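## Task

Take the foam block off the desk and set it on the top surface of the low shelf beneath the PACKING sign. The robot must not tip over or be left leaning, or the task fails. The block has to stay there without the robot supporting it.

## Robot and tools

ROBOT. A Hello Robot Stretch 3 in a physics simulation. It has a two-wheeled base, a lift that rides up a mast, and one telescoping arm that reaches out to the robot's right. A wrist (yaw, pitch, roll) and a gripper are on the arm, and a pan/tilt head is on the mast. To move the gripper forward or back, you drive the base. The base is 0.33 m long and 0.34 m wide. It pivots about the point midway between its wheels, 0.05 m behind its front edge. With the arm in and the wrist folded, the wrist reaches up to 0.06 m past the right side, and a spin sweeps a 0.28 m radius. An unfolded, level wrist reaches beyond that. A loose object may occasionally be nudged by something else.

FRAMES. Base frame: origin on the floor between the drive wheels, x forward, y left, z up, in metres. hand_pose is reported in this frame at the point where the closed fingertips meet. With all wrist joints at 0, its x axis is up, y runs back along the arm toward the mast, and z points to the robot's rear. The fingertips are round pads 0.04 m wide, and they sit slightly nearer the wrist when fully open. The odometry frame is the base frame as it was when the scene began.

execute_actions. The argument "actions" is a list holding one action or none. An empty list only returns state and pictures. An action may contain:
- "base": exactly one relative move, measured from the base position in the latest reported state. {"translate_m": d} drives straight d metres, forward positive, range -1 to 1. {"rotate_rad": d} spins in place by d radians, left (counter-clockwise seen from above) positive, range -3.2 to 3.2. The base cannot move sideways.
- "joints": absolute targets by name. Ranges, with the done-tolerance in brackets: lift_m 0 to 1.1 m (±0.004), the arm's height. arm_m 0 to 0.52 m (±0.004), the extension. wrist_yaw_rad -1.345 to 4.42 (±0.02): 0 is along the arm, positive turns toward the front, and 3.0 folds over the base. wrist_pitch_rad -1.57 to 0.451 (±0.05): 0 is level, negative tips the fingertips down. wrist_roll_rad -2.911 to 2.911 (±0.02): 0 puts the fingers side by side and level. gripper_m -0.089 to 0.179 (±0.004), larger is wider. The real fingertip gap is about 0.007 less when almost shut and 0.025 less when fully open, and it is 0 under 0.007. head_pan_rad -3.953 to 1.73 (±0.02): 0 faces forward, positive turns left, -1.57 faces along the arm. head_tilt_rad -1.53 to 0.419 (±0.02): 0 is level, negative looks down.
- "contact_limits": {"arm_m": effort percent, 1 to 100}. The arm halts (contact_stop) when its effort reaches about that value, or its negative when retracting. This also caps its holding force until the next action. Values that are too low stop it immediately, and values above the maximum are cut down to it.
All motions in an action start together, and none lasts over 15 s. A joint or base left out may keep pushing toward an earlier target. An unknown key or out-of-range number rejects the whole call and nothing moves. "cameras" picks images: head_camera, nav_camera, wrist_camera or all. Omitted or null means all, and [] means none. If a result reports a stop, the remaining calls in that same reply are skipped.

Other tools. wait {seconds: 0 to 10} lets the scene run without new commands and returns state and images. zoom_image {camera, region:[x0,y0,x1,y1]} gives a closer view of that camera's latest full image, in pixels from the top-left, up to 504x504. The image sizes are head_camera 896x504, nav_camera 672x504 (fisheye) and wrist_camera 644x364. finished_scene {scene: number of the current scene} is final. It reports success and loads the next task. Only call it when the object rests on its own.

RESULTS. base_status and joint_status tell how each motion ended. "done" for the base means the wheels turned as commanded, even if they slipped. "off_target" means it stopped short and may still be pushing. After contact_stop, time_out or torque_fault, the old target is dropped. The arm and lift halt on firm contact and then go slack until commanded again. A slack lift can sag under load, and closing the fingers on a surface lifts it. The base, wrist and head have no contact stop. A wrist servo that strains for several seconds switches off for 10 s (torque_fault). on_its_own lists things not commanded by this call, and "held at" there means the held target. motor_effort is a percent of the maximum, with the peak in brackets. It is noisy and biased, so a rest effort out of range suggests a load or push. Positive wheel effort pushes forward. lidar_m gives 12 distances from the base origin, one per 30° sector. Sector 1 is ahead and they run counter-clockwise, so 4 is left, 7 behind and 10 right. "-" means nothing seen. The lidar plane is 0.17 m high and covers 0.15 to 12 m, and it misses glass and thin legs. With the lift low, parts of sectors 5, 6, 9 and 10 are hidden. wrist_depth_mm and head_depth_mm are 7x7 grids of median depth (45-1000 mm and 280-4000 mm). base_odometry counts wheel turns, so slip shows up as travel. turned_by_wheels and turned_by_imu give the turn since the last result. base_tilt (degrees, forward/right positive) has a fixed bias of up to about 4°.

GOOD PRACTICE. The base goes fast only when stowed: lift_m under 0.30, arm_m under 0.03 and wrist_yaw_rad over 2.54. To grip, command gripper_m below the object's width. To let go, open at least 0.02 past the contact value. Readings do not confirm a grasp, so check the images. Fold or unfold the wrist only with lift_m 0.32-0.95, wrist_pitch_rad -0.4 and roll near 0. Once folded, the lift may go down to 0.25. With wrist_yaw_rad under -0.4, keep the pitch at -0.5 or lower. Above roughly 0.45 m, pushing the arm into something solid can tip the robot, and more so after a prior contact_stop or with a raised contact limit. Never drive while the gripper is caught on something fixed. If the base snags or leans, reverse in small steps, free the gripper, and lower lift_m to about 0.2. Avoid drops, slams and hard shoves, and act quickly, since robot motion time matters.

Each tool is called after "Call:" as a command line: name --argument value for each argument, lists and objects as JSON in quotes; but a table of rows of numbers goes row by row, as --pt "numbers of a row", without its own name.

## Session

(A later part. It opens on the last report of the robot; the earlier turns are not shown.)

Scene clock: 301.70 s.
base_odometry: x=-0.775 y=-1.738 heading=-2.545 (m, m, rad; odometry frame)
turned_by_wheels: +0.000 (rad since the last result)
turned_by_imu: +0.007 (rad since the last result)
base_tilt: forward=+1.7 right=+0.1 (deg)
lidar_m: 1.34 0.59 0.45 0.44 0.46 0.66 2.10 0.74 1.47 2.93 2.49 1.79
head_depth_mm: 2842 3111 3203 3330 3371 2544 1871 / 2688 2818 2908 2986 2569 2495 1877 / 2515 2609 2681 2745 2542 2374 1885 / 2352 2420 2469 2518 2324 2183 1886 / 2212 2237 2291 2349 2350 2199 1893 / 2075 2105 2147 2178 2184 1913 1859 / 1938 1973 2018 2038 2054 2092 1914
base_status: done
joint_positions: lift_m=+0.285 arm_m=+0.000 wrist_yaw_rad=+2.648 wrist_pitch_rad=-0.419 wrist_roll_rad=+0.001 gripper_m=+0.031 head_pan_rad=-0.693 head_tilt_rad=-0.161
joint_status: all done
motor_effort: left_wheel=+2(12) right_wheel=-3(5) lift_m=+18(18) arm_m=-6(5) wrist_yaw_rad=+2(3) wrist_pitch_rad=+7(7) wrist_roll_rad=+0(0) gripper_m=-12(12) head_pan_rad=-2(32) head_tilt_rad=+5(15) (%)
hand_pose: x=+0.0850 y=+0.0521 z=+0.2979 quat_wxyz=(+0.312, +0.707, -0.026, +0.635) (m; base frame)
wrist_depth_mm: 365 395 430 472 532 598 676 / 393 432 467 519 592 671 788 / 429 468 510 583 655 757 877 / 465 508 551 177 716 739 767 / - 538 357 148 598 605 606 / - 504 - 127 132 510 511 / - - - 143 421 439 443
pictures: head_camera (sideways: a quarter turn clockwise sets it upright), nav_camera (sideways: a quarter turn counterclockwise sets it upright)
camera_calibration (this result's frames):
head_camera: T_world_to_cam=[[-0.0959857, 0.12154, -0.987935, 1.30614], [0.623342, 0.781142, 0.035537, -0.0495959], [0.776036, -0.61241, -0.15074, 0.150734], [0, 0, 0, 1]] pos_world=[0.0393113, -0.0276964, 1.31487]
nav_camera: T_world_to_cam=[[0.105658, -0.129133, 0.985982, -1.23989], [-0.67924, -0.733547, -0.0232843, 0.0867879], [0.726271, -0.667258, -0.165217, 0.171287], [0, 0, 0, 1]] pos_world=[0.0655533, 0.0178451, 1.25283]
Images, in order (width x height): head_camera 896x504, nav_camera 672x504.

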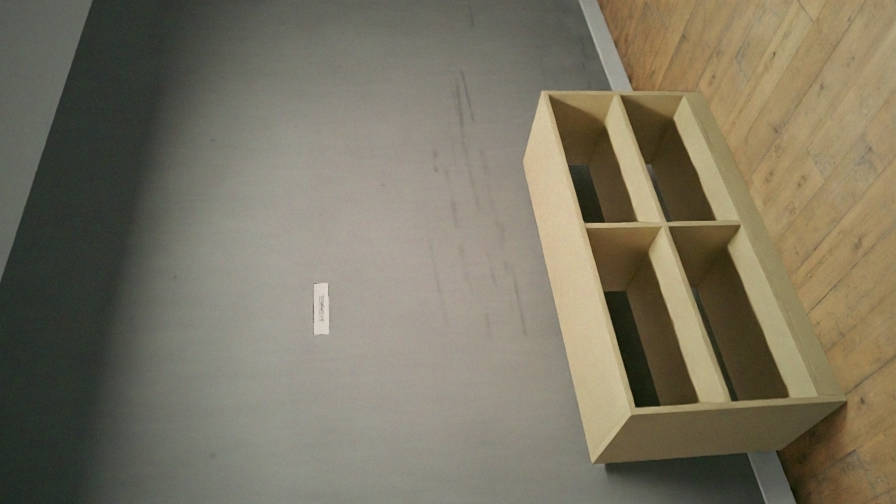

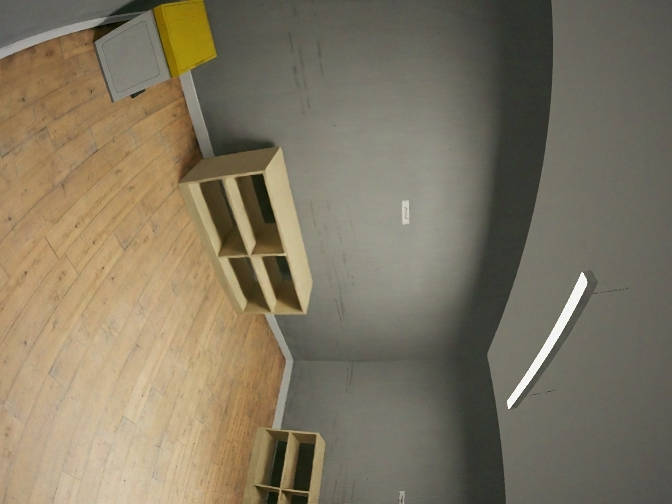

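Call:
execute_actions --actions '[{"joints": {"head_pan_rad": -1.75, "head_tilt_rad": -0.15}}]' --cameras '["head_camera", "nav_camera"]'

Scene clock: 314.17 s.
base_odometry: x=-0.775 y=-1.738 heading=-2.545 (m, m, rad; odometry frame)
turned_by_wheels: +0.000 (rad since the last result)
turned_by_imu: +0.001 (rad since the last result)
base_tilt: forward=+1.7 right=+0.1 (deg)
lidar_m: 1.34 0.59 0.45 0.44 0.46 0.66 2.11 0.74 1.47 2.93 2.49 1.79
head_depth_mm: 1328 1360 1400 1424 1472 1502 1560 / 2349 2263 1798 1841 2032 2093 1759 / 2789 2280 2331 2401 2468 2448 1891 / 2785 3137 3219 3292 3387 2566 1891 / 2762 3127 3196 3262 3257 2592 1905 / 2752 3092 3212 3198 3193 2620 1910 / 2726 3043 3123 3219 3272 2626 1928
base_status: not commanded
joint_positions: lift_m=+0.285 arm_m=+0.000 wrist_yaw_rad=+2.648 wrist_pitch_rad=-0.419 wrist_roll_rad=+0.001 gripper_m=+0.031 head_pan_rad=-1.743 head_tilt_rad=-0.161
joint_status: all done
motor_effort: left_wheel=+3(2) right_wheel=-3(3) lift_m=+18(18) arm_m=-5(6) wrist_yaw_rad=+3(3) wrist_pitch_rad=+7(7) wrist_roll_rad=+0(0) gripper_m=-12(11) head_pan_rad=-4(27) head_tilt_rad=+5(5) (%)
hand_pose: x=+0.0850 y=+0.0521 z=+0.2979 quat_wxyz=(+0.312, +0.707, -0.026, +0.635) (m; base frame)
wrist_depth_mm: 371 392 433 477 539 606 689 / 389 430 473 528 581 673 773 / 431 464 515 578 655 764 876 / 465 504 559 177 705 756 770 / - 542 359 148 599 607 619 / - 508 - 127 132 507 509 / - - - 143 423 443 442
pictures: head_camera (sideways: a quarter turn clockwise sets it upright), nav_camera (sideways: a quarter turn counterclockwise sets it upright)
camera_calibration (this result's frames):
head_camera: T_world_to_cam=[[0.0576475, 0.143743, -0.987935, 1.3052], [0.987758, -0.151893, 0.035537, -0.0518189], [-0.144952, -0.977889, -0.15074, 0.156352], [0, 0, 0, 1]] pos_world=[-0.00139369, -0.0425901, 1.31487]
nav_camera: T_world_to_cam=[[-0.0594193, -0.155911, 0.985982, -1.23888], [-0.974296, 0.224064, -0.0232843, 0.0885877], [-0.217293, -0.962022, -0.165217, 0.177043], [0, 0, 0, 1]] pos_world=[0.0511673, -0.0426858, 1.25283]
Images, in order (width x height): head_camera 896x504, nav_camera 672x504.

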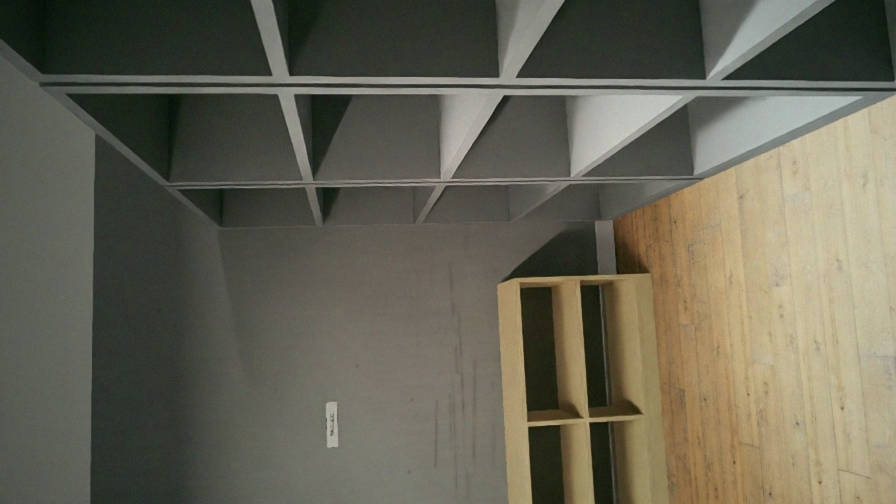

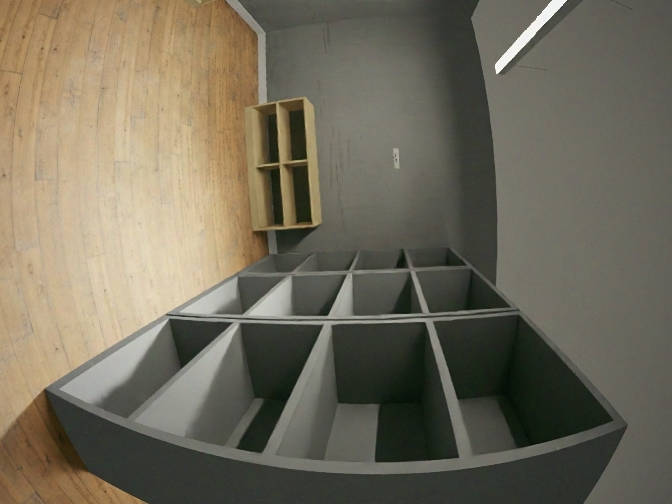

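Call:
zoom_image --camera "head_camera" --region '[295, 390, 375, 460]'

Region (295, 390, 375, 460) of head_camera's 896x504 image, scaled by 6.300, with more detail than that image has; it fills the top 441 rows of this view, and the rest is white.

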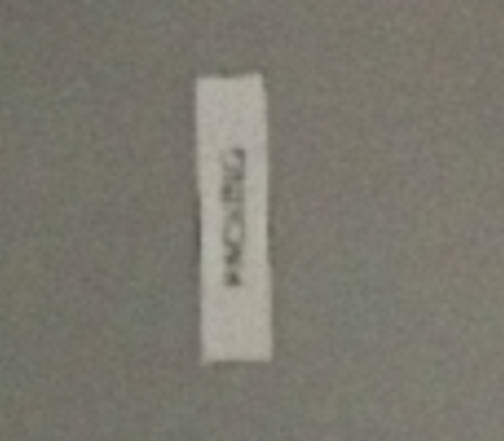

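Call:
execute_actions --actions '[{"base": {"rotate_rad": -1.455}, "joints": {"head_pan_rad": 0.0, "head_tilt_rad": -0.4}}]' --cameras '["head_camera"]'

Call:
execute_actions --actions '[{"base": {"translate_m": 1.0}}]' --cameras '[]'

Call:
execute_actions --actions '[{"base": {"translate_m": 1.0}}]' --cameras '["head_camera", "nav_camera"]'

Scene clock: 351.60 s.
base_odometry: x=-0.775 y=-1.738 heading=+2.284 (m, m, rad; odometry frame)
turned_by_wheels: -1.455 (rad since the last result)
turned_by_imu: -1.419 (rad since the last result)
base_tilt: forward=+1.7 right=+0.1 (deg)
lidar_m: 2.94 2.09 1.78 1.02 0.53 0.44 0.44 0.49 0.78 2.37 0.74 1.50
head_depth_mm: 2784 2932 3150 3218 2345 1810 1454 / 2835 3024 3185 3083 2360 1808 1459 / 2885 3057 3232 3173 2399 1817 1469 / 2936 3103 3286 3202 2397 1831 1471 / 2973 3166 3322 3222 2423 1833 1475 / 3003 3228 3446 3522 2423 1833 1479 / 3041 3271 3513 3556 2423 1841 1483
base_status: done
joint_positions: lift_m=+0.285 arm_m=+0.000 wrist_yaw_rad=+2.648 wrist_pitch_rad=-0.419 wrist_roll_rad=+0.001 gripper_m=+0.031 head_pan_rad=-0.007 head_tilt_rad=-0.395
joint_status: all done
motor_effort: left_wheel=+4(15) right_wheel=-5(10) lift_m=+18(18) arm_m=-6(6) wrist_yaw_rad=+2(3) wrist_pitch_rad=+7(7) wrist_roll_rad=+0(0) gripper_m=-12(12) head_pan_rad=+2(30) head_tilt_rad=-2(20) (%)
hand_pose: x=+0.0850 y=+0.0521 z=+0.2979 quat_wxyz=(+0.312, +0.707, -0.026, +0.635) (m; base frame)
wrist_depth_mm: 841 - - - - - - / 825 - - - - - - / 795 923 935 944 964 994 - / 720 719 722 178 738 755 770 / - 578 359 148 599 598 603 / - 507 - 127 132 511 507 / - - - 143 420 440 440
pictures: head_camera (sideways: a quarter turn clockwise sets it upright)
camera_calibration (this result's frames):
head_camera: T_world_to_cam=[[-0.376438, 0.0348927, -0.925784, 1.22665], [-0.00344795, 0.999231, 0.0390629, -0.0503514], [0.926435, 0.0178968, -0.376028, 0.443037], [0, 0, 0, 1]] pos_world=[0.051138, -0.000417263, 1.30417]
Images, in order (width x height): head_camera 896x504.

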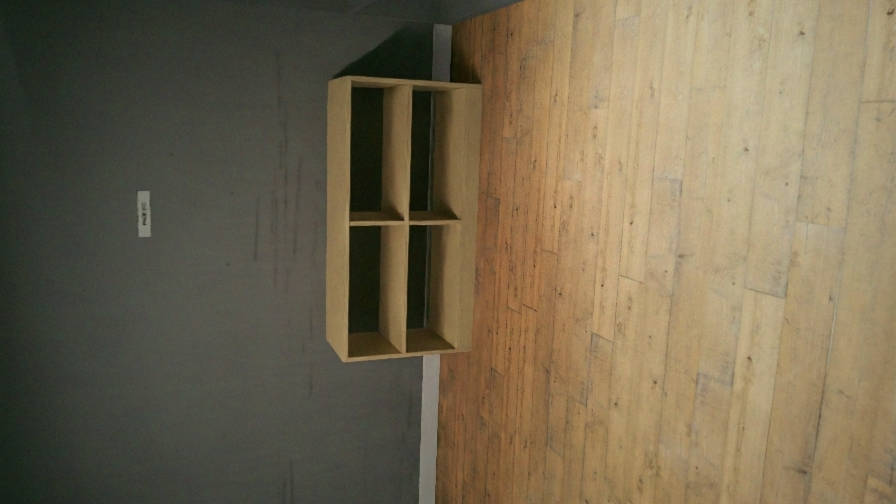

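Scene clock: 356.70 s.
base_odometry: x=-1.429 y=-0.982 heading=+2.284 (m, m, rad; odometry frame)
turned_by_wheels: +0.000 (rad since the last result)
turned_by_imu: +0.009 (rad since the last result)
base_tilt: forward=+1.7 right=+0.1 (deg)
lidar_m: 1.96 2.25 1.48 1.48 1.70 1.42 1.41 1.58 0.82 0.96 0.83 1.53
head_depth_mm: 1959 2069 2223 2221 2161 1795 1453 / 1994 2114 2248 2239 2229 1810 1462 / 2020 2145 2294 2139 2207 1813 1459 / 2055 2198 2331 2299 2269 1824 1473 / 2090 2236 2372 2338 2312 1827 1474 / 2124 2268 2450 2549 2328 1839 1481 / 2158 2294 2463 2677 2439 1842 1482
base_status: done
joint_positions: lift_m=+0.285 arm_m=+0.000 wrist_yaw_rad=+2.648 wrist_pitch_rad=-0.419 wrist_roll_rad=+0.001 gripper_m=+0.031 head_pan_rad=-0.007 head_tilt_rad=-0.396
joint_status: not commanded
motor_effort: left_wheel=+4(14) right_wheel=-4(8) lift_m=+19(18) arm_m=-5(5) wrist_yaw_rad=+3(3) wrist_pitch_rad=+7(7) wrist_roll_rad=+0(0) gripper_m=-12(12) head_pan_rad=+3(2) head_tilt_rad=-2(2) (%)
hand_pose: x=+0.0850 y=+0.0521 z=+0.2979 quat_wxyz=(+0.312, +0.707, -0.026, +0.635) (m; base frame)
wrist_depth_mm: - - - - - - - / - - - - - - - / 912 926 940 933 972 - - / 721 706 748 178 729 748 759 / - 577 360 148 608 609 609 / - 500 - 127 132 504 514 / - - - 143 426 435 443
pictures: none
No camera images: the call's "cameras" was empty. Leave "cameras" out to get every camera's image.

Scene clock: 361.80 s.
base_odometry: x=-2.083 y=-0.225 heading=+2.284 (m, m, rad; odometry frame)
turned_by_wheels: +0.000 (rad since the last result)
turned_by_imu: +0.009 (rad since the last result)
base_tilt: forward=+1.7 right=+0.1 (deg)
lidar_m: 0.97 1.13 1.67 1.24 1.41 2.16 2.39 1.63 1.01 0.99 1.01 1.13
head_depth_mm: 1131 1198 1270 1368 1253 1284 1332 / 1149 1221 1302 1394 1260 1245 1301 / 1166 1242 1326 1416 1266 1335 1374 / 1188 1260 1356 1448 1276 1344 1383 / 1207 1284 1371 1488 1281 1397 1381 / 1225 1308 1407 1515 1352 1402 1402 / 1247 1333 1435 1543 1631 1373 1449
base_status: done
joint_positions: lift_m=+0.285 arm_m=+0.000 wrist_yaw_rad=+2.648 wrist_pitch_rad=-0.419 wrist_roll_rad=+0.001 gripper_m=+0.031 head_pan_rad=-0.007 head_tilt_rad=-0.396
joint_status: not commanded
motor_effort: left_wheel=+2(13) right_wheel=-2(7) lift_m=+17(19) arm_m=-5(5) wrist_yaw_rad=+2(2) wrist_pitch_rad=+7(7) wrist_roll_rad=+0(0) gripper_m=-11(12) head_pan_rad=+2(2) head_tilt_rad=-2(2) (%)
hand_pose: x=+0.0850 y=+0.0521 z=+0.2979 quat_wxyz=(+0.312, +0.707, -0.026, +0.635) (m; base frame)
wrist_depth_mm: - - - - - - - / - - - - - - - / 919 918 948 937 966 978 880 / 717 716 719 177 727 731 755 / - 573 359 148 599 602 601 / - 503 - 127 132 509 511 / - - - 143 418 438 443
pictures: head_camera (sideways: a quarter turn clockwise sets it upright), nav_camera (sideways: a quarter turn counterclockwise sets it upright)
camera_calibration (this result's frames):
head_camera: T_world_to_cam=[[-0.377202, 0.0348227, -0.925476, 1.22625], [-0.00361573, 0.99923, 0.0390715, -0.0503616], [0.926124, 0.0180841, -0.376786, 0.444025], [0, 0, 0, 1]] pos_world=[0.0511399, -0.000408272, 1.30413]
nav_camera: T_world_to_cam=[[0.388703, -0.0345661, 0.920714, -1.15635], [-0.064913, -0.99784, -0.0100569, 0.0658147], [0.919073, -0.0558572, -0.390108, 0.462808], [0, 0, 0, 1]] pos_world=[0.0283954, 0.0515532, 1.24588]
Images, in order (width x height): head_camera 896x504, nav_camera 672x504.

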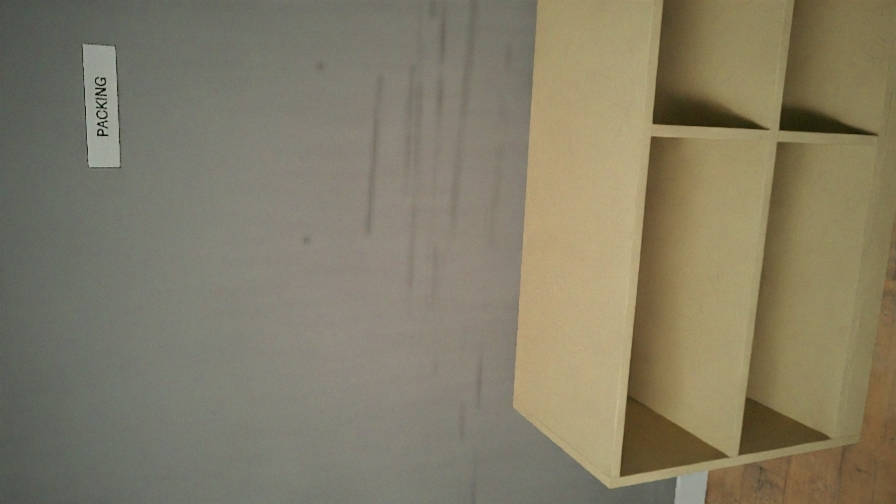

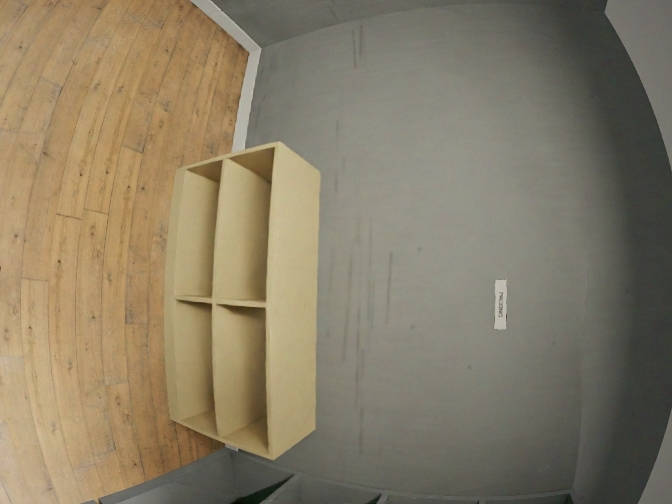

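Call:
execute_actions --actions '[{"base": {"translate_m": 0.45}}]' --cameras '[]'

Call:
execute_actions --actions '[{"base": {"rotate_rad": 1.41}, "joints": {"head_pan_rad": -1.5, "head_tilt_rad": -0.75}}]' --cameras '[]'

Call:
execute_actions --actions '[{"joints": {"lift_m": 0.75}}]' --cameras '["head_camera", "nav_camera"]'

Scene clock: 377.50 s.
base_odometry: x=-2.378 y=+0.115 heading=+2.284 (m, m, rad; odometry frame)
turned_by_wheels: +0.000 (rad since the last result)
turned_by_imu: +0.005 (rad since the last result)
base_tilt: forward=+1.7 right=+0.1 (deg)
lidar_m: 0.94 0.73 1.58 1.25 1.77 2.52 2.82 1.34 1.45 1.00 0.86 0.54
head_depth_mm: 752 802 853 911 984 959 774 / 766 814 869 935 1004 963 776 / 781 829 889 949 1028 966 781 / 795 845 906 975 1048 970 780 / 807 864 923 993 1075 973 783 / 821 878 944 1018 1102 975 807 / 837 895 961 1039 1129 984 810
base_status: done
joint_positions: lift_m=+0.285 arm_m=+0.000 wrist_yaw_rad=+2.648 wrist_pitch_rad=-0.419 wrist_roll_rad=+0.001 gripper_m=+0.031 head_pan_rad=-0.007 head_tilt_rad=-0.396
joint_status: not commanded
motor_effort: left_wheel=+2(11) right_wheel=-2(4) lift_m=+19(19) arm_m=-5(5) wrist_yaw_rad=+2(3) wrist_pitch_rad=+7(7) wrist_roll_rad=+0(0) gripper_m=-12(12) head_pan_rad=+2(3) head_tilt_rad=-2(1) (%)
hand_pose: x=+0.0850 y=+0.0521 z=+0.2979 quat_wxyz=(+0.312, +0.707, -0.026, +0.635) (m; base frame)
wrist_depth_mm: - - - - - - 519 / - - - - - 671 695 / 912 920 940 944 989 718 762 / 714 715 725 177 732 669 620 / - 583 358 148 605 584 512 / - 501 - 127 132 510 483 / - - - 143 422 440 438
pictures: none
No camera images: the call's "cameras" was empty. Leave "cameras" out to get every camera's image.

Scene clock: 379.67 s.
base_odometry: x=-2.378 y=+0.115 heading=-2.589 (m, m, rad; odometry frame)
turned_by_wheels: +1.410 (rad since the last result)
turned_by_imu: +1.376 (rad since the last result)
base_tilt: forward=+1.7 right=+0.0 (deg)
lidar_m: 1.57 1.25 2.05 2.83 1.38 1.34 0.99 0.86 0.96 0.54 0.73 1.38
head_depth_mm: 788 880 999 1008 856 1037 1154 / 793 889 1009 1010 858 1017 1164 / 798 899 1022 1015 864 1043 1165 / 806 906 1030 1019 886 1067 1174 / 812 917 1044 1023 892 1070 1187 / 818 921 1056 1026 892 1077 1189 / 827 932 1066 1031 896 1081 1200
base_status: done
joint_positions: lift_m=+0.285 arm_m=+0.000 wrist_yaw_rad=+2.648 wrist_pitch_rad=-0.419 wrist_roll_rad=+0.001 gripper_m=+0.031 head_pan_rad=-1.493 head_tilt_rad=-0.741
joint_status: all done
motor_effort: left_wheel=-2(9) right_wheel=+3(12) lift_m=+19(19) arm_m=-5(5) wrist_yaw_rad=+2(2) wrist_pitch_rad=+7(7) wrist_roll_rad=+0(0) gripper_m=-12(13) head_pan_rad=-4(27) head_tilt_rad=-4(25) (%)
hand_pose: x=+0.0850 y=+0.0521 z=+0.2979 quat_wxyz=(+0.312, +0.707, -0.026, +0.635) (m; base frame)
wrist_depth_mm: - - - - - - - / - - - - - - - / 887 918 959 949 962 995 - / 707 707 718 177 739 734 766 / - 579 360 148 599 603 613 / - 505 - 127 132 505 513 / - - - 143 425 437 441
pictures: none
No camera images: the call's "cameras" was empty. Leave "cameras" out to get every camera's image.

Scene clock: 384.73 s.
base_odometry: x=-2.378 y=+0.115 heading=-2.589 (m, m, rad; odometry frame)
turned_by_wheels: +0.000 (rad since the last result)
turned_by_imu: +0.001 (rad since the last result)
base_tilt: forward=+1.8 right=+0.1 (deg)
lidar_m: 1.58 1.25 2.05 2.83 1.38 1.34 1.00 0.86 0.97 0.54 0.73 1.38
head_depth_mm: 785 880 1002 1007 856 1036 - / 793 888 1011 1012 858 1016 1177 / 801 900 1024 1013 864 1041 - / 807 908 1033 1019 886 1062 - / 816 914 1044 1024 892 1074 1187 / 821 925 1054 1027 894 1078 1191 / 827 932 1067 1029 896 1082 1204
base_status: not commanded
joint_positions: lift_m=+0.750 arm_m=+0.000 wrist_yaw_rad=+2.648 wrist_pitch_rad=-0.419 wrist_roll_rad=+0.001 gripper_m=+0.031 head_pan_rad=-1.493 head_tilt_rad=-0.741
joint_status: all done
motor_effort: left_wheel=-2(2) right_wheel=+3(3) lift_m=+36(38) arm_m=-5(5) wrist_yaw_rad=+2(3) wrist_pitch_rad=+7(7) wrist_roll_rad=+0(0) gripper_m=-12(13) head_pan_rad=-3(3) head_tilt_rad=-4(4) (%)
hand_pose: x=+0.0850 y=+0.0521 z=+0.7619 quat_wxyz=(+0.312, +0.707, -0.026, +0.635) (m; base frame)
wrist_depth_mm: - - - - - - - / - - - - - - - / - - - - - - - / - - - 177 - - - / - - - 148 - - - / - - 959 127 132 - - / 862 888 873 143 874 918 915
pictures: head_camera (sideways: a quarter turn clockwise sets it upright), nav_camera (sideways: a quarter turn counterclockwise sets it upright)
camera_calibration (this result's frames):
head_camera: T_world_to_cam=[[-0.0198832, 0.66859, -0.743365, 0.986603], [0.996406, 0.074485, 0.0403412, -0.0580968], [0.0823413, -0.739891, -0.667668, 0.827632], [0, 0, 0, 1]] pos_world=[0.00935648, -0.0429482, 1.28833]
nav_camera: T_world_to_cam=[[0.0209355, -0.677748, 0.734996, -0.911948], [-0.999751, -0.0198889, 0.010137, 0.0452271], [0.00774796, -0.735025, -0.677995, 0.842923], [0, 0, 0, 1]] pos_world=[0.057777, 0.00239824, 1.24132]
Images, in order (width x height): head_camera 896x504, nav_camera 672x504.

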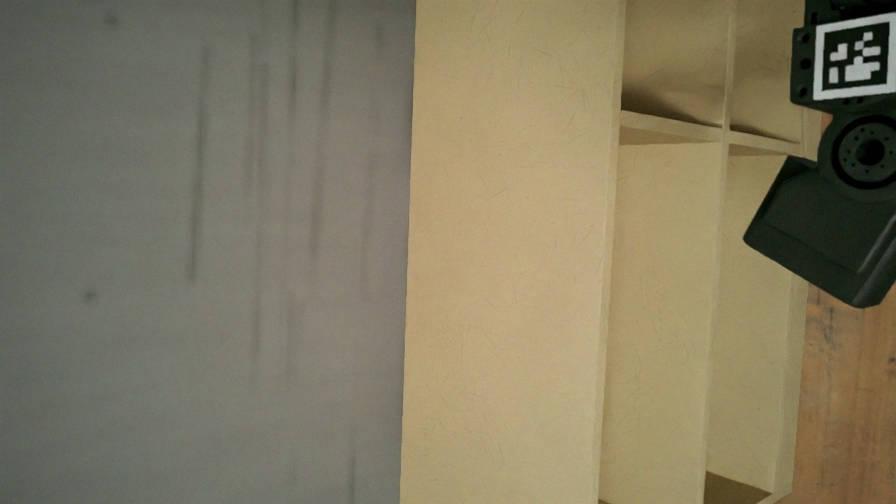

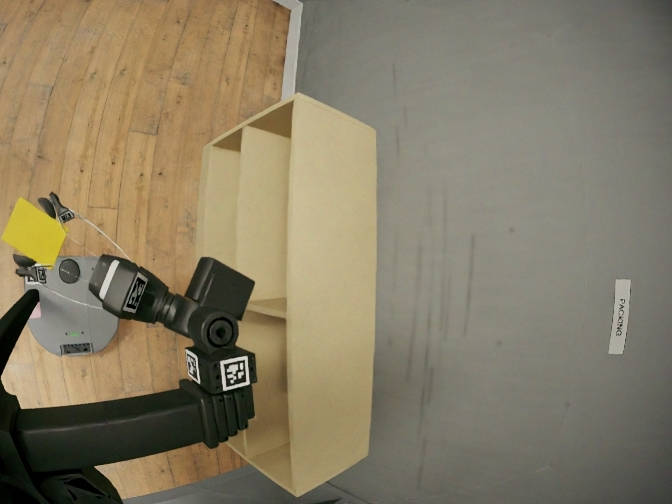

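Call:
execute_actions --actions '[{"joints": {"wrist_yaw_rad": 0.0, "arm_m": 0.33, "lift_m": 0.72}}]' --cameras '["head_camera", "wrist_camera"]'

Scene clock: 401.00 s.
base_odometry: x=-2.378 y=+0.115 heading=-2.589 (m, m, rad; odometry frame)
turned_by_wheels: +0.000 (rad since the last result)
turned_by_imu: +0.001 (rad since the last result)
base_tilt: forward=+1.7 right=+0.1 (deg)
lidar_m: 1.58 1.25 2.06 2.83 1.38 1.34 1.00 0.86 0.96 0.54 0.73 1.38
head_depth_mm: 787 882 1000 1034 - - 1150 / 795 887 1010 - 837 1017 1167 / 799 896 1017 - 840 1042 1170 / 806 905 1033 1016 886 1071 1175 / 813 917 1043 1020 887 1074 1189 / 821 923 1055 1026 894 1076 1192 / 827 931 1067 1028 898 1081 1202
base_status: not commanded
joint_positions: lift_m=+0.720 arm_m=+0.330 wrist_yaw_rad=+0.002 wrist_pitch_rad=-0.419 wrist_roll_rad=+0.001 gripper_m=+0.031 head_pan_rad=-1.493 head_tilt_rad=-0.741
joint_status: all done
motor_effort: left_wheel=-2(2) right_wheel=+3(3) lift_m=+18(34) arm_m=+5(8) wrist_yaw_rad=-1(4) wrist_pitch_rad=+7(7) wrist_roll_rad=+0(0) gripper_m=-12(13) head_pan_rad=-3(2) head_tilt_rad=-4(4) (%)
hand_pose: x=-0.0211 y=-0.6989 z=+0.7329 quat_wxyz=(+0.692, +0.148, -0.691, -0.147) (m; base frame)
wrist_depth_mm: 352 344 334 324 314 309 299 / 392 379 363 358 342 336 327 / 435 420 402 391 380 366 357 / 405 410 435 177 414 405 394 / 332 339 242 148 349 352 354 / 282 284 269 127 132 299 300 / 245 247 242 142 248 256 257
pictures: head_camera (sideways: a quarter turn clockwise sets it upright), wrist_camera
camera_calibration (this result's frames):
head_camera: T_world_to_cam=[[-0.0197527, 0.668594, -0.743365, 0.986602], [0.99642, 0.0742906, 0.0403412, -0.0580969], [0.0821969, -0.739907, -0.667668, 0.827632], [0, 0, 0, 1]] pos_world=[0.0093481, -0.0429489, 1.28833]
wrist_camera: T_world_to_cam=[[-0.998561, -0.0337267, 0.041683, -0.0788103], [-0.0534779, 0.570163, -0.819789, 1.02997], [0.00388273, -0.820839, -0.571146, 0.0146418], [0, 0, 0, 1]] pos_world=[-0.0236733, -0.577888, 0.856004]
Images, in order (width x height): head_camera 896x504, wrist_camera 644x364.

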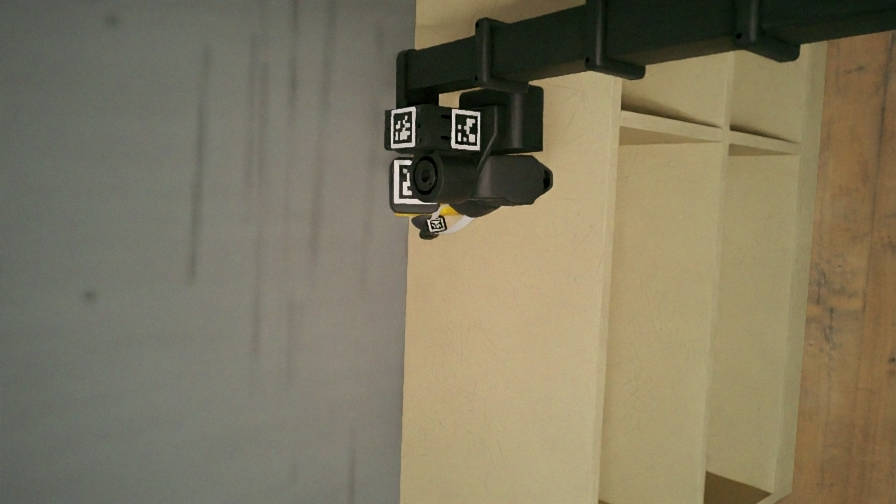

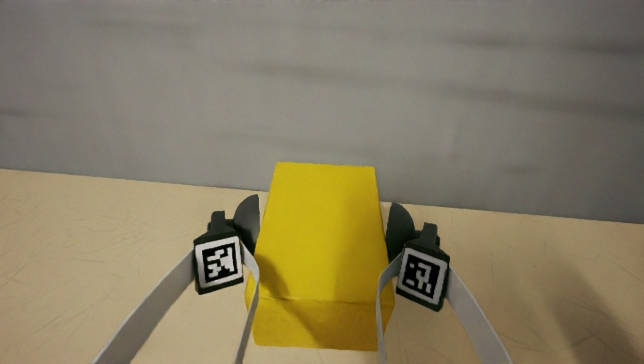

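Call:
execute_actions --actions '[{"joints": {"lift_m": 0.634}}]' --cameras '["head_camera", "wrist_camera"]'

Scene clock: 411.43 s.
base_odometry: x=-2.378 y=+0.115 heading=-2.589 (m, m, rad; odometry frame)
turned_by_wheels: +0.000 (rad since the last result)
turned_by_imu: +0.001 (rad since the last result)
base_tilt: forward=+1.7 right=+0.1 (deg)
lidar_m: 1.58 1.25 2.06 2.83 1.38 1.34 1.00 0.86 0.96 0.53 0.73 1.38
head_depth_mm: 786 881 998 1008 855 - - / 793 891 1014 1042 - 1011 1164 / 800 897 1023 1047 831 1044 1170 / 806 907 1032 1017 875 1068 1174 / 813 917 1039 1021 890 1072 1188 / 820 922 1055 1023 893 1077 1188 / 826 931 1066 1031 896 1082 1202
base_status: not commanded
joint_positions: lift_m=+0.634 arm_m=+0.330 wrist_yaw_rad=+0.002 wrist_pitch_rad=-0.419 wrist_roll_rad=+0.001 gripper_m=+0.031 head_pan_rad=-1.493 head_tilt_rad=-0.741
joint_status: all done
motor_effort: left_wheel=-2(2) right_wheel=+3(3) lift_m=+19(18) arm_m=+5(5) wrist_yaw_rad=-2(1) wrist_pitch_rad=+7(8) wrist_roll_rad=+0(0) gripper_m=-12(12) head_pan_rad=-3(3) head_tilt_rad=-4(4) (%)
hand_pose: x=-0.0211 y=-0.6989 z=+0.6469 quat_wxyz=(+0.692, +0.148, -0.691, -0.147) (m; base frame)
wrist_depth_mm: 353 344 333 327 316 308 299 / 390 378 365 357 347 336 328 / 340 345 352 377 369 363 356 / 267 267 274 178 281 284 290 / 216 218 185 148 228 230 232 / 183 185 176 127 132 193 195 / 159 160 157 143 161 166 168
pictures: head_camera (sideways: a quarter turn clockwise sets it upright), wrist_camera
camera_calibration (this result's frames):
head_camera: T_world_to_cam=[[-0.0197528, 0.668594, -0.743365, 0.986602], [0.99642, 0.0742907, 0.0403412, -0.0580969], [0.082197, -0.739907, -0.667668, 0.827633], [0, 0, 0, 1]] pos_world=[0.00934811, -0.0429489, 1.28833]
wrist_camera: T_world_to_cam=[[-0.998561, -0.0337269, 0.0416829, -0.0752249], [-0.0534779, 0.570162, -0.81979, 0.959453], [0.00388296, -0.820839, -0.571146, -0.0344862], [0, 0, 0, 1]] pos_world=[-0.0236732, -0.577888, 0.769988]
Images, in order (width x height): head_camera 896x504, wrist_camera 644x364.

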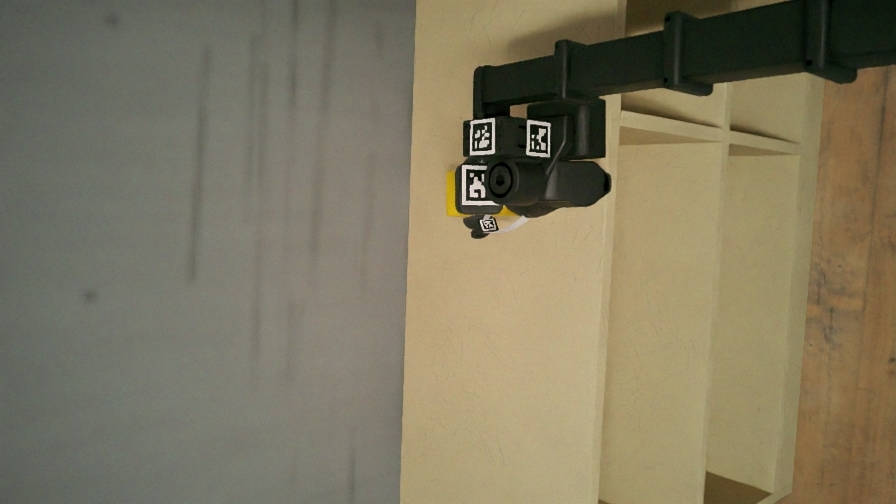

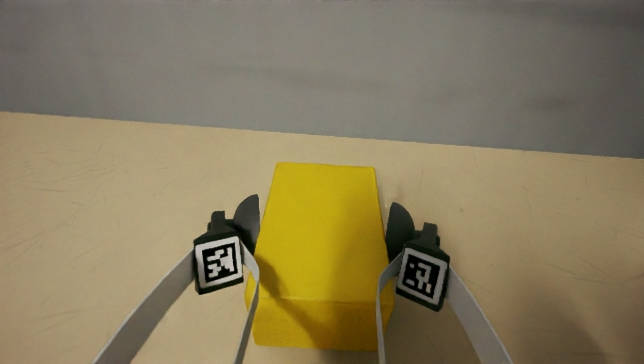

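Call:
execute_actions --actions '[{"joints": {"lift_m": 0.627}}]' --cameras '[]'

Call:
execute_actions --actions '[{"joints": {"gripper_m": 0.15}}]' --cameras '["wrist_camera"]'

Scene clock: 419.20 s.
base_odometry: x=-2.378 y=+0.115 heading=-2.589 (m, m, rad; odometry frame)
turned_by_wheels: +0.000 (rad since the last result)
turned_by_imu: +0.001 (rad since the last result)
base_tilt: forward=+1.7 right=+0.1 (deg)
lidar_m: 1.57 1.25 2.06 2.83 1.38 1.34 0.99 0.86 0.97 0.54 0.73 1.37
head_depth_mm: 786 882 1000 1006 854 1037 - / 793 889 1011 1040 - 1003 1169 / 799 896 1021 1045 842 1041 1166 / 806 907 1031 1018 876 1067 1170 / 812 915 1043 1022 890 1075 1187 / 820 921 1056 1023 894 1075 1192 / 826 933 1067 1028 895 1079 1199
base_status: not commanded
joint_positions: lift_m=+0.627 arm_m=+0.330 wrist_yaw_rad=+0.002 wrist_pitch_rad=-0.419 wrist_roll_rad=+0.001 gripper_m=+0.031 head_pan_rad=-1.493 head_tilt_rad=-0.741
joint_status: all done
motor_effort: left_wheel=-3(2) right_wheel=+3(3) lift_m=+18(17) arm_m=+5(5) wrist_yaw_rad=-1(1) wrist_pitch_rad=+7(7) wrist_roll_rad=+0(0) gripper_m=-12(13) head_pan_rad=-4(3) head_tilt_rad=-4(4) (%)
hand_pose: x=-0.0211 y=-0.6989 z=+0.6399 quat_wxyz=(+0.692, +0.148, -0.691, -0.147) (m; base frame)
wrist_depth_mm: 353 342 332 323 316 307 298 / 390 381 369 355 347 335 327 / 326 334 338 373 363 361 351 / 253 256 260 177 269 272 279 / 207 209 180 148 218 220 223 / 176 177 169 127 132 185 187 / 152 153 151 143 154 160 160
pictures: none
No camera images: the call's "cameras" was empty. Leave "cameras" out to get every camera's image.

Scene clock: 420.90 s.
base_odometry: x=-2.378 y=+0.115 heading=-2.589 (m, m, rad; odometry frame)
turned_by_wheels: +0.000 (rad since the last result)
turned_by_imu: +0.000 (rad since the last result)
base_tilt: forward=+1.7 right=+0.0 (deg)
lidar_m: 1.57 1.25 2.06 2.83 1.38 1.34 1.00 0.87 0.96 0.54 0.73 1.38
head_depth_mm: 784 880 1001 1006 854 1036 - / 793 887 1012 1038 - 1001 1161 / 797 898 1022 1048 840 1044 1165 / 806 906 1033 1017 876 1066 1176 / 814 914 1042 1023 891 1072 1185 / 820 923 1055 1026 890 1079 1190 / 827 929 1062 1030 897 1079 1202
base_status: not commanded
joint_positions: lift_m=+0.627 arm_m=+0.330 wrist_yaw_rad=+0.002 wrist_pitch_rad=-0.419 wrist_roll_rad=+0.001 gripper_m=+0.150 head_pan_rad=-1.493 head_tilt_rad=-0.741
joint_status: all done
motor_effort: left_wheel=-2(2) right_wheel=+4(3) lift_m=+18(18) arm_m=+5(5) wrist_yaw_rad=-1(1) wrist_pitch_rad=+7(7) wrist_roll_rad=+0(0) gripper_m=+1(81) head_pan_rad=-4(3) head_tilt_rad=-4(4) (%)
hand_pose: x=-0.0211 y=-0.6989 z=+0.6399 quat_wxyz=(+0.692, +0.148, -0.691, -0.147) (m; base frame)
wrist_depth_mm: 354 342 333 324 313 309 302 / 391 379 365 354 342 336 327 / 324 334 339 346 359 362 353 / 253 256 260 187 270 274 279 / 207 216 211 151 216 227 224 / 181 169 173 131 177 - 188 / 148 154 151 145 157 158 161
pictures: wrist_camera
camera_calibration (this result's frames):
wrist_camera: T_world_to_cam=[[-0.998562, -0.0337219, 0.0416851, -0.0749342], [-0.0534767, 0.570105, -0.81983, 0.953751], [0.00388133, -0.82088, -0.571088, -0.0385255], [0, 0, 0, 1]] pos_world=[-0.0236735, -0.57789, 0.763036]
Images, in order (width x height): wrist_camera 644x364.

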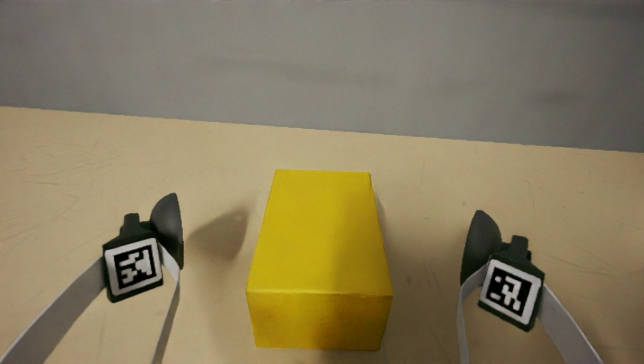

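Released cleanly. Lift away and retract.

Call:
execute_actions --actions '[{"joints": {"lift_m": 0.72}}]' --cameras '[]'

Call:
execute_actions --actions '[{"joints": {"arm_m": 0.0}}]' --cameras '["head_camera", "wrist_camera"]'

Scene clock: 425.63 s.
base_odometry: x=-2.378 y=+0.115 heading=-2.589 (m, m, rad; odometry frame)
turned_by_wheels: +0.000 (rad since the last result)
turned_by_imu: +0.001 (rad since the last result)
base_tilt: forward=+1.7 right=+0.1 (deg)
lidar_m: 1.58 1.25 2.05 2.83 1.38 1.34 0.99 0.86 0.96 0.53 0.73 1.38
head_depth_mm: 786 882 1001 1034 - - 1152 / 791 889 1012 - 837 1014 1168 / 799 896 1023 - 841 1044 1168 / 806 908 1032 1019 887 1070 1173 / 813 914 1044 1019 892 1073 1189 / 822 922 1055 1027 892 1076 1190 / 826 931 1066 1028 895 1079 1201
base_status: not commanded
joint_positions: lift_m=+0.720 arm_m=+0.330 wrist_yaw_rad=+0.002 wrist_pitch_rad=-0.419 wrist_roll_rad=+0.001 gripper_m=+0.150 head_pan_rad=-1.493 head_tilt_rad=-0.741
joint_status: all done
motor_effort: left_wheel=-2(2) right_wheel=+3(3) lift_m=+36(37) arm_m=+5(5) wrist_yaw_rad=-2(1) wrist_pitch_rad=+7(7) wrist_roll_rad=+0(0) gripper_m=-1(0) head_pan_rad=-3(2) head_tilt_rad=-4(4) (%)
hand_pose: x=-0.0211 y=-0.6989 z=+0.7320 quat_wxyz=(+0.692, +0.148, -0.691, -0.147) (m; base frame)
wrist_depth_mm: 354 345 331 329 315 310 298 / 391 376 363 356 346 335 326 / 438 419 405 392 377 366 356 / 403 416 434 423 419 409 391 / 331 346 337 346 346 368 356 / 291 269 287 237 293 - 300 / 240 245 248 204 253 254 257
pictures: none
No camera images: the call's "cameras" was empty. Leave "cameras" out to get every camera's image.

Scene clock: 429.27 s.
base_odometry: x=-2.378 y=+0.115 heading=-2.589 (m, m, rad; odometry frame)
turned_by_wheels: +0.000 (rad since the last result)
turned_by_imu: +0.001 (rad since the last result)
base_tilt: forward=+1.7 right=+0.1 (deg)
lidar_m: 1.57 1.25 2.05 2.83 1.38 1.33 0.99 0.86 0.96 0.54 0.73 1.38
head_depth_mm: 785 881 1001 1004 857 1037 1153 / 794 888 1012 1010 857 1036 1168 / 798 896 1022 1015 862 1034 - / 807 904 1033 1017 887 1069 1171 / 813 912 1046 1018 893 1077 1187 / 819 923 1053 1027 894 1074 1192 / 827 932 1069 1029 894 1079 1204
base_status: not commanded
joint_positions: lift_m=+0.720 arm_m=+0.000 wrist_yaw_rad=+0.001 wrist_pitch_rad=-0.419 wrist_roll_rad=+0.001 gripper_m=+0.150 head_pan_rad=-1.493 head_tilt_rad=-0.741
joint_status: all done
motor_effort: left_wheel=-2(2) right_wheel=+3(3) lift_m=+37(36) arm_m=-6(5) wrist_yaw_rad=-1(1) wrist_pitch_rad=+7(7) wrist_roll_rad=+0(0) gripper_m=+1(1) head_pan_rad=-3(3) head_tilt_rad=-4(4) (%)
hand_pose: x=-0.0212 y=-0.3696 z=+0.7320 quat_wxyz=(+0.692, +0.148, -0.691, -0.147) (m; base frame)
wrist_depth_mm: 687 668 642 627 607 597 577 / 755 713 695 692 668 643 624 / 526 535 538 517 574 578 592 / 419 416 421 428 434 441 445 / 575 678 683 661 379 370 371 / 563 555 592 601 589 - 626 / 801 735 736 557 528 533 541
pictures: head_camera (sideways: a quarter turn clockwise sets it upright), wrist_camera
camera_calibration (this result's frames):
head_camera: T_world_to_cam=[[-0.0197502, 0.668594, -0.743365, 0.986602], [0.996421, 0.0742869, 0.0403412, -0.0580969], [0.0821942, -0.739908, -0.667668, 0.827632], [0, 0, 0, 1]] pos_world=[0.00934794, -0.0429489, 1.28833]
wrist_camera: T_world_to_cam=[[-0.998574, -0.033347, 0.0416854, -0.0676134], [-0.0532628, 0.570125, -0.81983, 0.841501], [0.00357304, -0.820881, -0.571088, 0.284331], [0, 0, 0, 1]] pos_world=[-0.0237122, -0.248613, 0.855084]
Images, in order (width x height): head_camera 896x504, wrist_camera 644x364.

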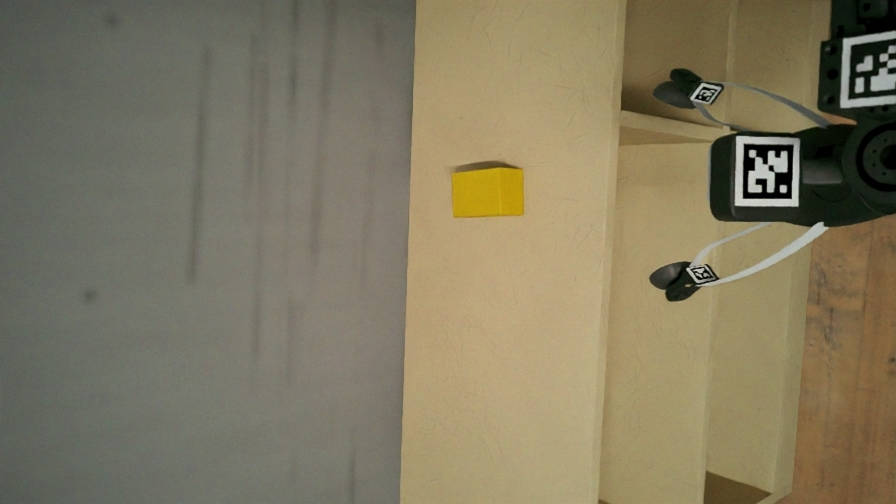

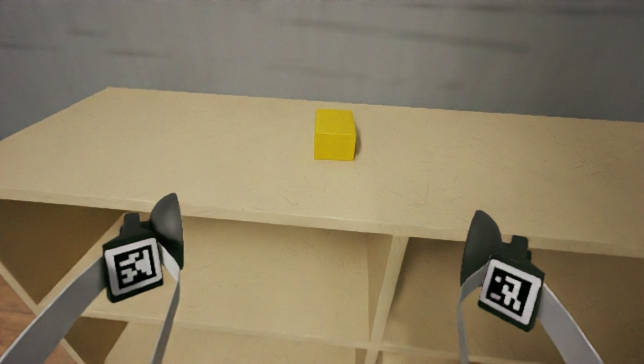

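The block is on the shelf under PACKING.

Call:
finished_scene --scene 1

The scene is finished: the task was done.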